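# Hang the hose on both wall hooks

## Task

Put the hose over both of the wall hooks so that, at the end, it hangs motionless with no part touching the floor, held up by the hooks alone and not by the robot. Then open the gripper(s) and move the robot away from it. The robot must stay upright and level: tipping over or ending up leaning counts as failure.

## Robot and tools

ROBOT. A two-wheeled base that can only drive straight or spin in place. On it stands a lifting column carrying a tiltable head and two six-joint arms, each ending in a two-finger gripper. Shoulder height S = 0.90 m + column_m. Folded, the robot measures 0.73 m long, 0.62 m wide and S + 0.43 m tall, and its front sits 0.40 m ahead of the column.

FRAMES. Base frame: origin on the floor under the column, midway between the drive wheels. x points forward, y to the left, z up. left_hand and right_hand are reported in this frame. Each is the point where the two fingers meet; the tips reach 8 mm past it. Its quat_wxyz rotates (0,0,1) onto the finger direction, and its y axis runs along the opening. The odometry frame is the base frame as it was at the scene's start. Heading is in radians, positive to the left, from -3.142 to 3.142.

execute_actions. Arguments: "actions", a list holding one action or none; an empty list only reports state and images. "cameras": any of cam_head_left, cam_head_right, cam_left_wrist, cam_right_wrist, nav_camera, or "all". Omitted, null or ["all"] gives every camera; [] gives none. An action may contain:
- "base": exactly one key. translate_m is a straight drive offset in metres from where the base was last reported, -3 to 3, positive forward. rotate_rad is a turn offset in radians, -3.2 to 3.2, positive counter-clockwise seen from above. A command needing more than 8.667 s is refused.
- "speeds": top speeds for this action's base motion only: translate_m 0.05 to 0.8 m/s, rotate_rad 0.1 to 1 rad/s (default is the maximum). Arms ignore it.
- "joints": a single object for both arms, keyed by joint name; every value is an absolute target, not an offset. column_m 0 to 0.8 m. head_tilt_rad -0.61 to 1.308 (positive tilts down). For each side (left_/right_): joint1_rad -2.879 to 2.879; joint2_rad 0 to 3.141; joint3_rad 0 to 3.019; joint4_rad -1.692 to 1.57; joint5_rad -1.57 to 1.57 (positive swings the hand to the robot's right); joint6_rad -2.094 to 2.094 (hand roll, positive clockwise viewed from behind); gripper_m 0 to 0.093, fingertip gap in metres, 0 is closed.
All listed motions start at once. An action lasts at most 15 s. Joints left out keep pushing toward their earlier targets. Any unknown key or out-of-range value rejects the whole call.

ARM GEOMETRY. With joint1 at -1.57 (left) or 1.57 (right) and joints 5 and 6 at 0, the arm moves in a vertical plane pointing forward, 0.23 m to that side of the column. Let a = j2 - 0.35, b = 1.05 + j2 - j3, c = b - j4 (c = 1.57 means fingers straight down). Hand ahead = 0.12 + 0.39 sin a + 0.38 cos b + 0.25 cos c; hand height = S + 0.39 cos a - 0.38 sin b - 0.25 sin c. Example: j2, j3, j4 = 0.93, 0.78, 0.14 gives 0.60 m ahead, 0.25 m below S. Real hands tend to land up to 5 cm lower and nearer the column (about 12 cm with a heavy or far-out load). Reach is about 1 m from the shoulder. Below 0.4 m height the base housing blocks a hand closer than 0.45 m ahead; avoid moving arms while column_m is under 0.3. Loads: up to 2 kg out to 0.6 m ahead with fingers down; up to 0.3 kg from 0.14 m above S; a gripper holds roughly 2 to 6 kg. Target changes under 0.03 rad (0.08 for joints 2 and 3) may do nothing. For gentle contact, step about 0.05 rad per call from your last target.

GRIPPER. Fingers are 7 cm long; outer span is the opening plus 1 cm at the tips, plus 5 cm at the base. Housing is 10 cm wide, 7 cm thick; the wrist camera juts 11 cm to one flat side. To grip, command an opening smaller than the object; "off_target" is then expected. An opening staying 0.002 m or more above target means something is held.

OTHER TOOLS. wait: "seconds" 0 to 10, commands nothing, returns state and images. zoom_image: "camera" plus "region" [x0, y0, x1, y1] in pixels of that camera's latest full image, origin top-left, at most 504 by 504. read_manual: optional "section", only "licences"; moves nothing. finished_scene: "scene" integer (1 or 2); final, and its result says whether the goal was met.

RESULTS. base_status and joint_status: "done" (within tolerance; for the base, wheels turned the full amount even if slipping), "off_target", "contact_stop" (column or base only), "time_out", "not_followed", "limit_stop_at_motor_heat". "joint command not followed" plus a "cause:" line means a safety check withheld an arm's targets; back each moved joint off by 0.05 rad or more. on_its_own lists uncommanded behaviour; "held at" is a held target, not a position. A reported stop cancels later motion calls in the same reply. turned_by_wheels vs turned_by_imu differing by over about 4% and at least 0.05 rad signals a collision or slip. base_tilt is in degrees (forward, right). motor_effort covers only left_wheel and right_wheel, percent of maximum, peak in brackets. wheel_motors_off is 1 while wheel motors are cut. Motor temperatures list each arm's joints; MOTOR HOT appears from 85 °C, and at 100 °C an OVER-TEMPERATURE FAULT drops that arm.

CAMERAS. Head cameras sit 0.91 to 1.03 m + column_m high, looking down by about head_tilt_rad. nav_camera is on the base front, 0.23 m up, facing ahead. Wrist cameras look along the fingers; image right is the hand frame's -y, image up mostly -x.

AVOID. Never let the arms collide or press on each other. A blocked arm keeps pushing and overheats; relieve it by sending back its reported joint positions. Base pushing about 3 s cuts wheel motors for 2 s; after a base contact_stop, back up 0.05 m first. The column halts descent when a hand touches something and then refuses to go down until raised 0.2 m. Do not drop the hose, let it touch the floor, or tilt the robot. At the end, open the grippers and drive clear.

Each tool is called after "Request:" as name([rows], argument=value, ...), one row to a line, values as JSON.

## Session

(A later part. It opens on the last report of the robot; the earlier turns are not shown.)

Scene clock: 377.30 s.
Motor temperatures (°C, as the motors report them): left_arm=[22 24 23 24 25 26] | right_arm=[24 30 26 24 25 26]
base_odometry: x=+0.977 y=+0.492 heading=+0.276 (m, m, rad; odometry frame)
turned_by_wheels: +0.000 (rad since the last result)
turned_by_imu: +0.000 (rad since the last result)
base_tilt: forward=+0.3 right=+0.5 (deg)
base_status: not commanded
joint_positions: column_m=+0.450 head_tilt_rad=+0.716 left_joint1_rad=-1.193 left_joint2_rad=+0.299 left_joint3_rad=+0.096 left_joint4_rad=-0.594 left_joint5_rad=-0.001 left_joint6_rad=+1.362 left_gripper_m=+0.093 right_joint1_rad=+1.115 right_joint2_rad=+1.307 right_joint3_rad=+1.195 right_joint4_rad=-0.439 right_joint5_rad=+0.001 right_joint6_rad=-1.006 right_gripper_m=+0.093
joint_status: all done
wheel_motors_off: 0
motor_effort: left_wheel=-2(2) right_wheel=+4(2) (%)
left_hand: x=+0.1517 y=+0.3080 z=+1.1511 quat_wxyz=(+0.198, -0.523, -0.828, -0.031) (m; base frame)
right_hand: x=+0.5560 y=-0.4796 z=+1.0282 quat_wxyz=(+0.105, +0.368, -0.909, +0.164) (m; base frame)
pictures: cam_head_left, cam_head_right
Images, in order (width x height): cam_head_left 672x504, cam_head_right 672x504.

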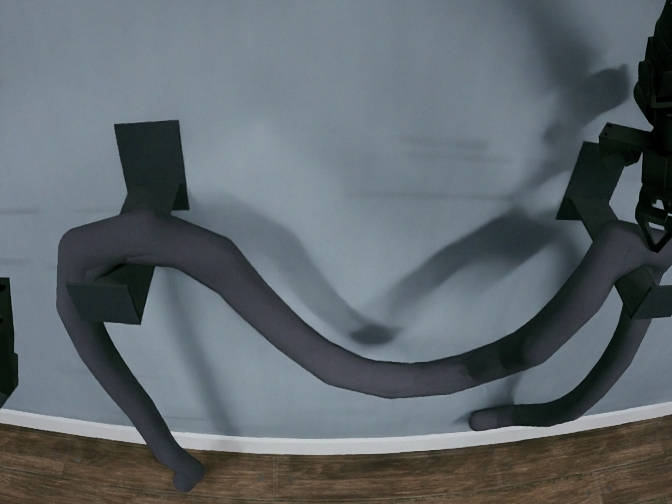

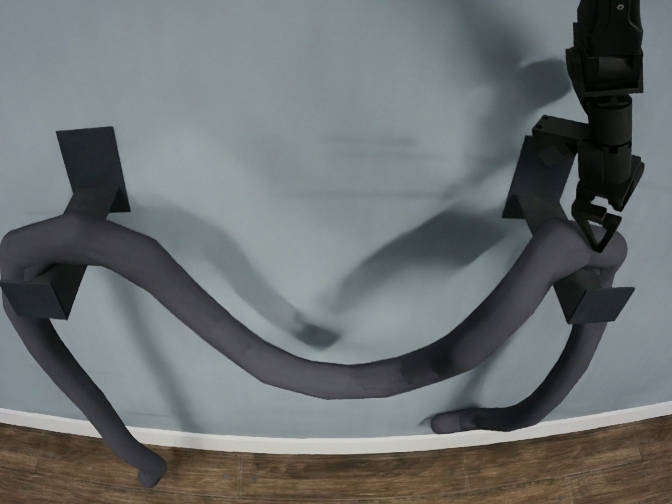

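Stays. Lift hand away, back off.

Request:
execute_actions([
  {"joints":{"column_m":0.65}},
], cameras=[])

Request:
execute_actions([
  {"base":{"translate_m":-0.8},"joints":{"head_tilt_rad":0.6}},
], cameras=[])

Request:
wait(seconds=4)

Scene clock: 381.13 s.
Motor temperatures (°C, as the motors report them): left_arm=[22 24 23 24 25 26] | right_arm=[24 30 26 24 25 26]
base_odometry: x=+0.977 y=+0.492 heading=+0.276 (m, m, rad; odometry frame)
turned_by_wheels: +0.000 (rad since the last result)
turned_by_imu: +0.000 (rad since the last result)
base_tilt: forward=+0.2 right=+0.6 (deg)
base_status: not commanded
joint_positions: column_m=+0.650 head_tilt_rad=+0.716 left_joint1_rad=-1.193 left_joint2_rad=+0.299 left_joint3_rad=+0.096 left_joint4_rad=-0.594 left_joint5_rad=-0.001 left_joint6_rad=+1.362 left_gripper_m=+0.093 right_joint1_rad=+1.115 right_joint2_rad=+1.307 right_joint3_rad=+1.195 right_joint4_rad=-0.439 right_joint5_rad=+0.001 right_joint6_rad=-1.006 right_gripper_m=+0.093
joint_status: all done
wheel_motors_off: 0
motor_effort: left_wheel=-2(2) right_wheel=+1(4) (%)
left_hand: x=+0.1517 y=+0.3080 z=+1.3509 quat_wxyz=(+0.198, -0.523, -0.828, -0.031) (m; base frame)
right_hand: x=+0.5560 y=-0.4796 z=+1.2280 quat_wxyz=(+0.105, +0.368, -0.909, +0.164) (m; base frame)
pictures: none
No camera images: the call's "cameras" was empty. Leave "cameras" out to get every camera's image.

Scene clock: 384.33 s.
Motor temperatures (°C, as the motors report them): left_arm=[22 24 23 24 25 26] | right_arm=[24 30 26 24 25 26]
base_odometry: x=+0.207 y=+0.274 heading=+0.276 (m, m, rad; odometry frame)
turned_by_wheels: +0.000 (rad since the last result)
turned_by_imu: +0.002 (rad since the last result)
base_tilt: forward=+0.3 right=+0.6 (deg)
base_status: done
joint_positions: column_m=+0.650 head_tilt_rad=+0.617 left_joint1_rad=-1.193 left_joint2_rad=+0.299 left_joint3_rad=+0.093 left_joint4_rad=-0.594 left_joint5_rad=-0.001 left_joint6_rad=+1.362 left_gripper_m=+0.093 right_joint1_rad=+1.114 right_joint2_rad=+1.306 right_joint3_rad=+1.195 right_joint4_rad=-0.440 right_joint5_rad=+0.001 right_joint6_rad=-1.006 right_gripper_m=+0.093
joint_status: all done
wheel_motors_off: 0
motor_effort: left_wheel=-1(38) right_wheel=+2(42) (%)
left_hand: x=+0.1502 y=+0.3078 z=+1.3508 quat_wxyz=(+0.199, -0.523, -0.828, -0.030) (m; base frame)
right_hand: x=+0.5558 y=-0.4803 z=+1.2287 quat_wxyz=(+0.106, +0.368, -0.909, +0.164) (m; base frame)
pictures: none
No camera images: the call's "cameras" was empty. Leave "cameras" out to get every camera's image.

Scene clock: 388.33 s.
Motor temperatures (°C, as the motors report them): left_arm=[22 24 23 24 25 26] | right_arm=[24 30 26 24 25 26]
base_odometry: x=+0.207 y=+0.274 heading=+0.276 (m, m, rad; odometry frame)
turned_by_wheels: +0.000 (rad since the last result)
turned_by_imu: +0.000 (rad since the last result)
base_tilt: forward=+0.3 right=+0.6 (deg)
base_status: done
joint_positions: column_m=+0.650 head_tilt_rad=+0.617 left_joint1_rad=-1.193 left_joint2_rad=+0.299 left_joint3_rad=+0.093 left_joint4_rad=-0.594 left_joint5_rad=-0.001 left_joint6_rad=+1.362 left_gripper_m=+0.093 right_joint1_rad=+1.114 right_joint2_rad=+1.306 right_joint3_rad=+1.195 right_joint4_rad=-0.440 right_joint5_rad=+0.001 right_joint6_rad=-1.006 right_gripper_m=+0.093
joint_status: all done
wheel_motors_off: 0
motor_effort: left_wheel=+0(38) right_wheel=+0(42) (%)
left_hand: x=+0.1502 y=+0.3078 z=+1.3508 quat_wxyz=(+0.199, -0.523, -0.828, -0.030) (m; base frame)
right_hand: x=+0.5558 y=-0.4803 z=+1.2287 quat_wxyz=(+0.106, +0.368, -0.909, +0.164) (m; base frame)
wait: 4.00 s; at rest by 0.27 s
pictures: cam_head_left, cam_head_right, cam_left_wrist, cam_right_wrist, nav_camera
Images, in order (width x height): cam_head_left 672x504, cam_head_right 672x504, cam_left_wrist 504x504, cam_right_wrist 504x504, nav_camera 672x504.

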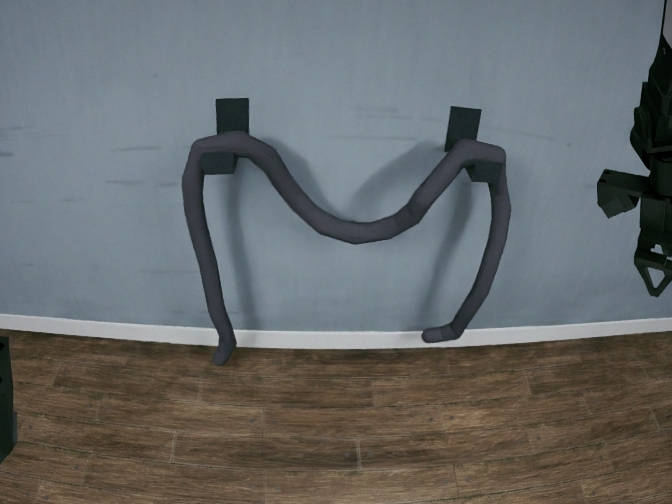

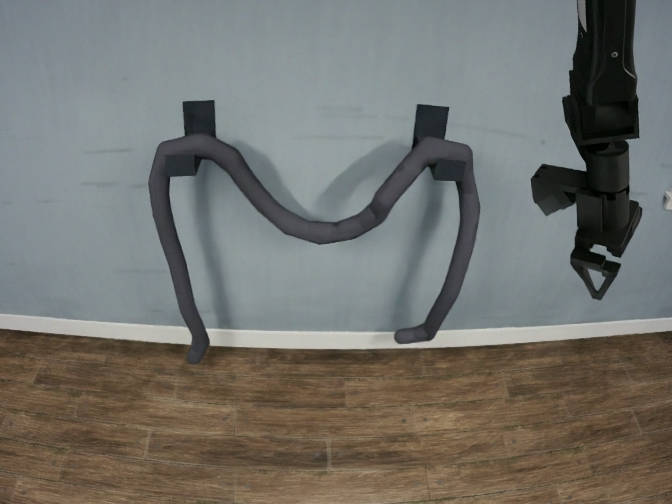

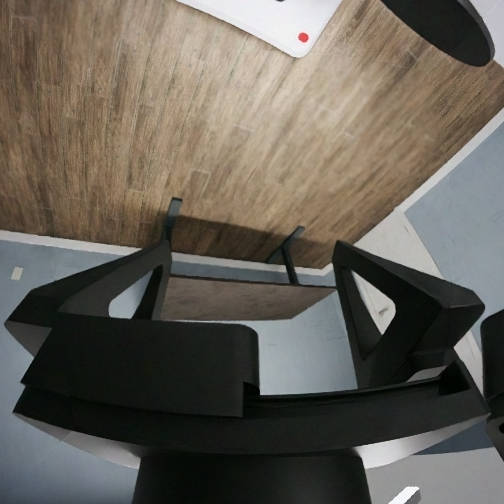

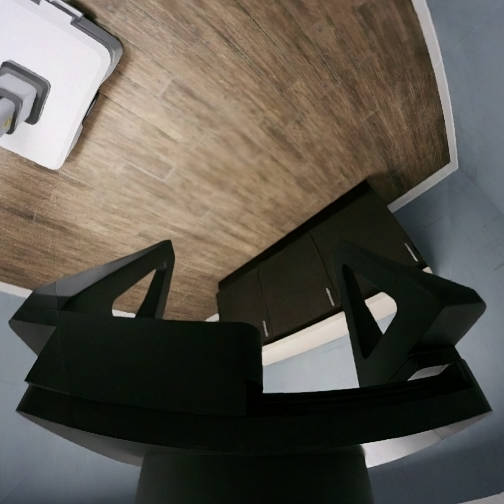

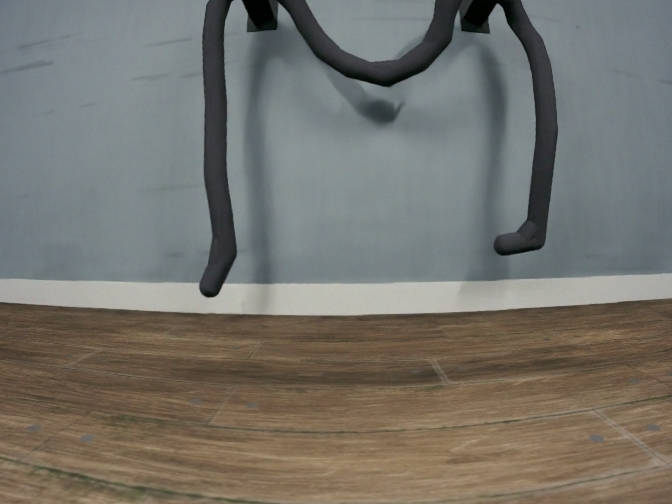

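Request:
finished_scene(scene=2)

The scene is finished: the task was done.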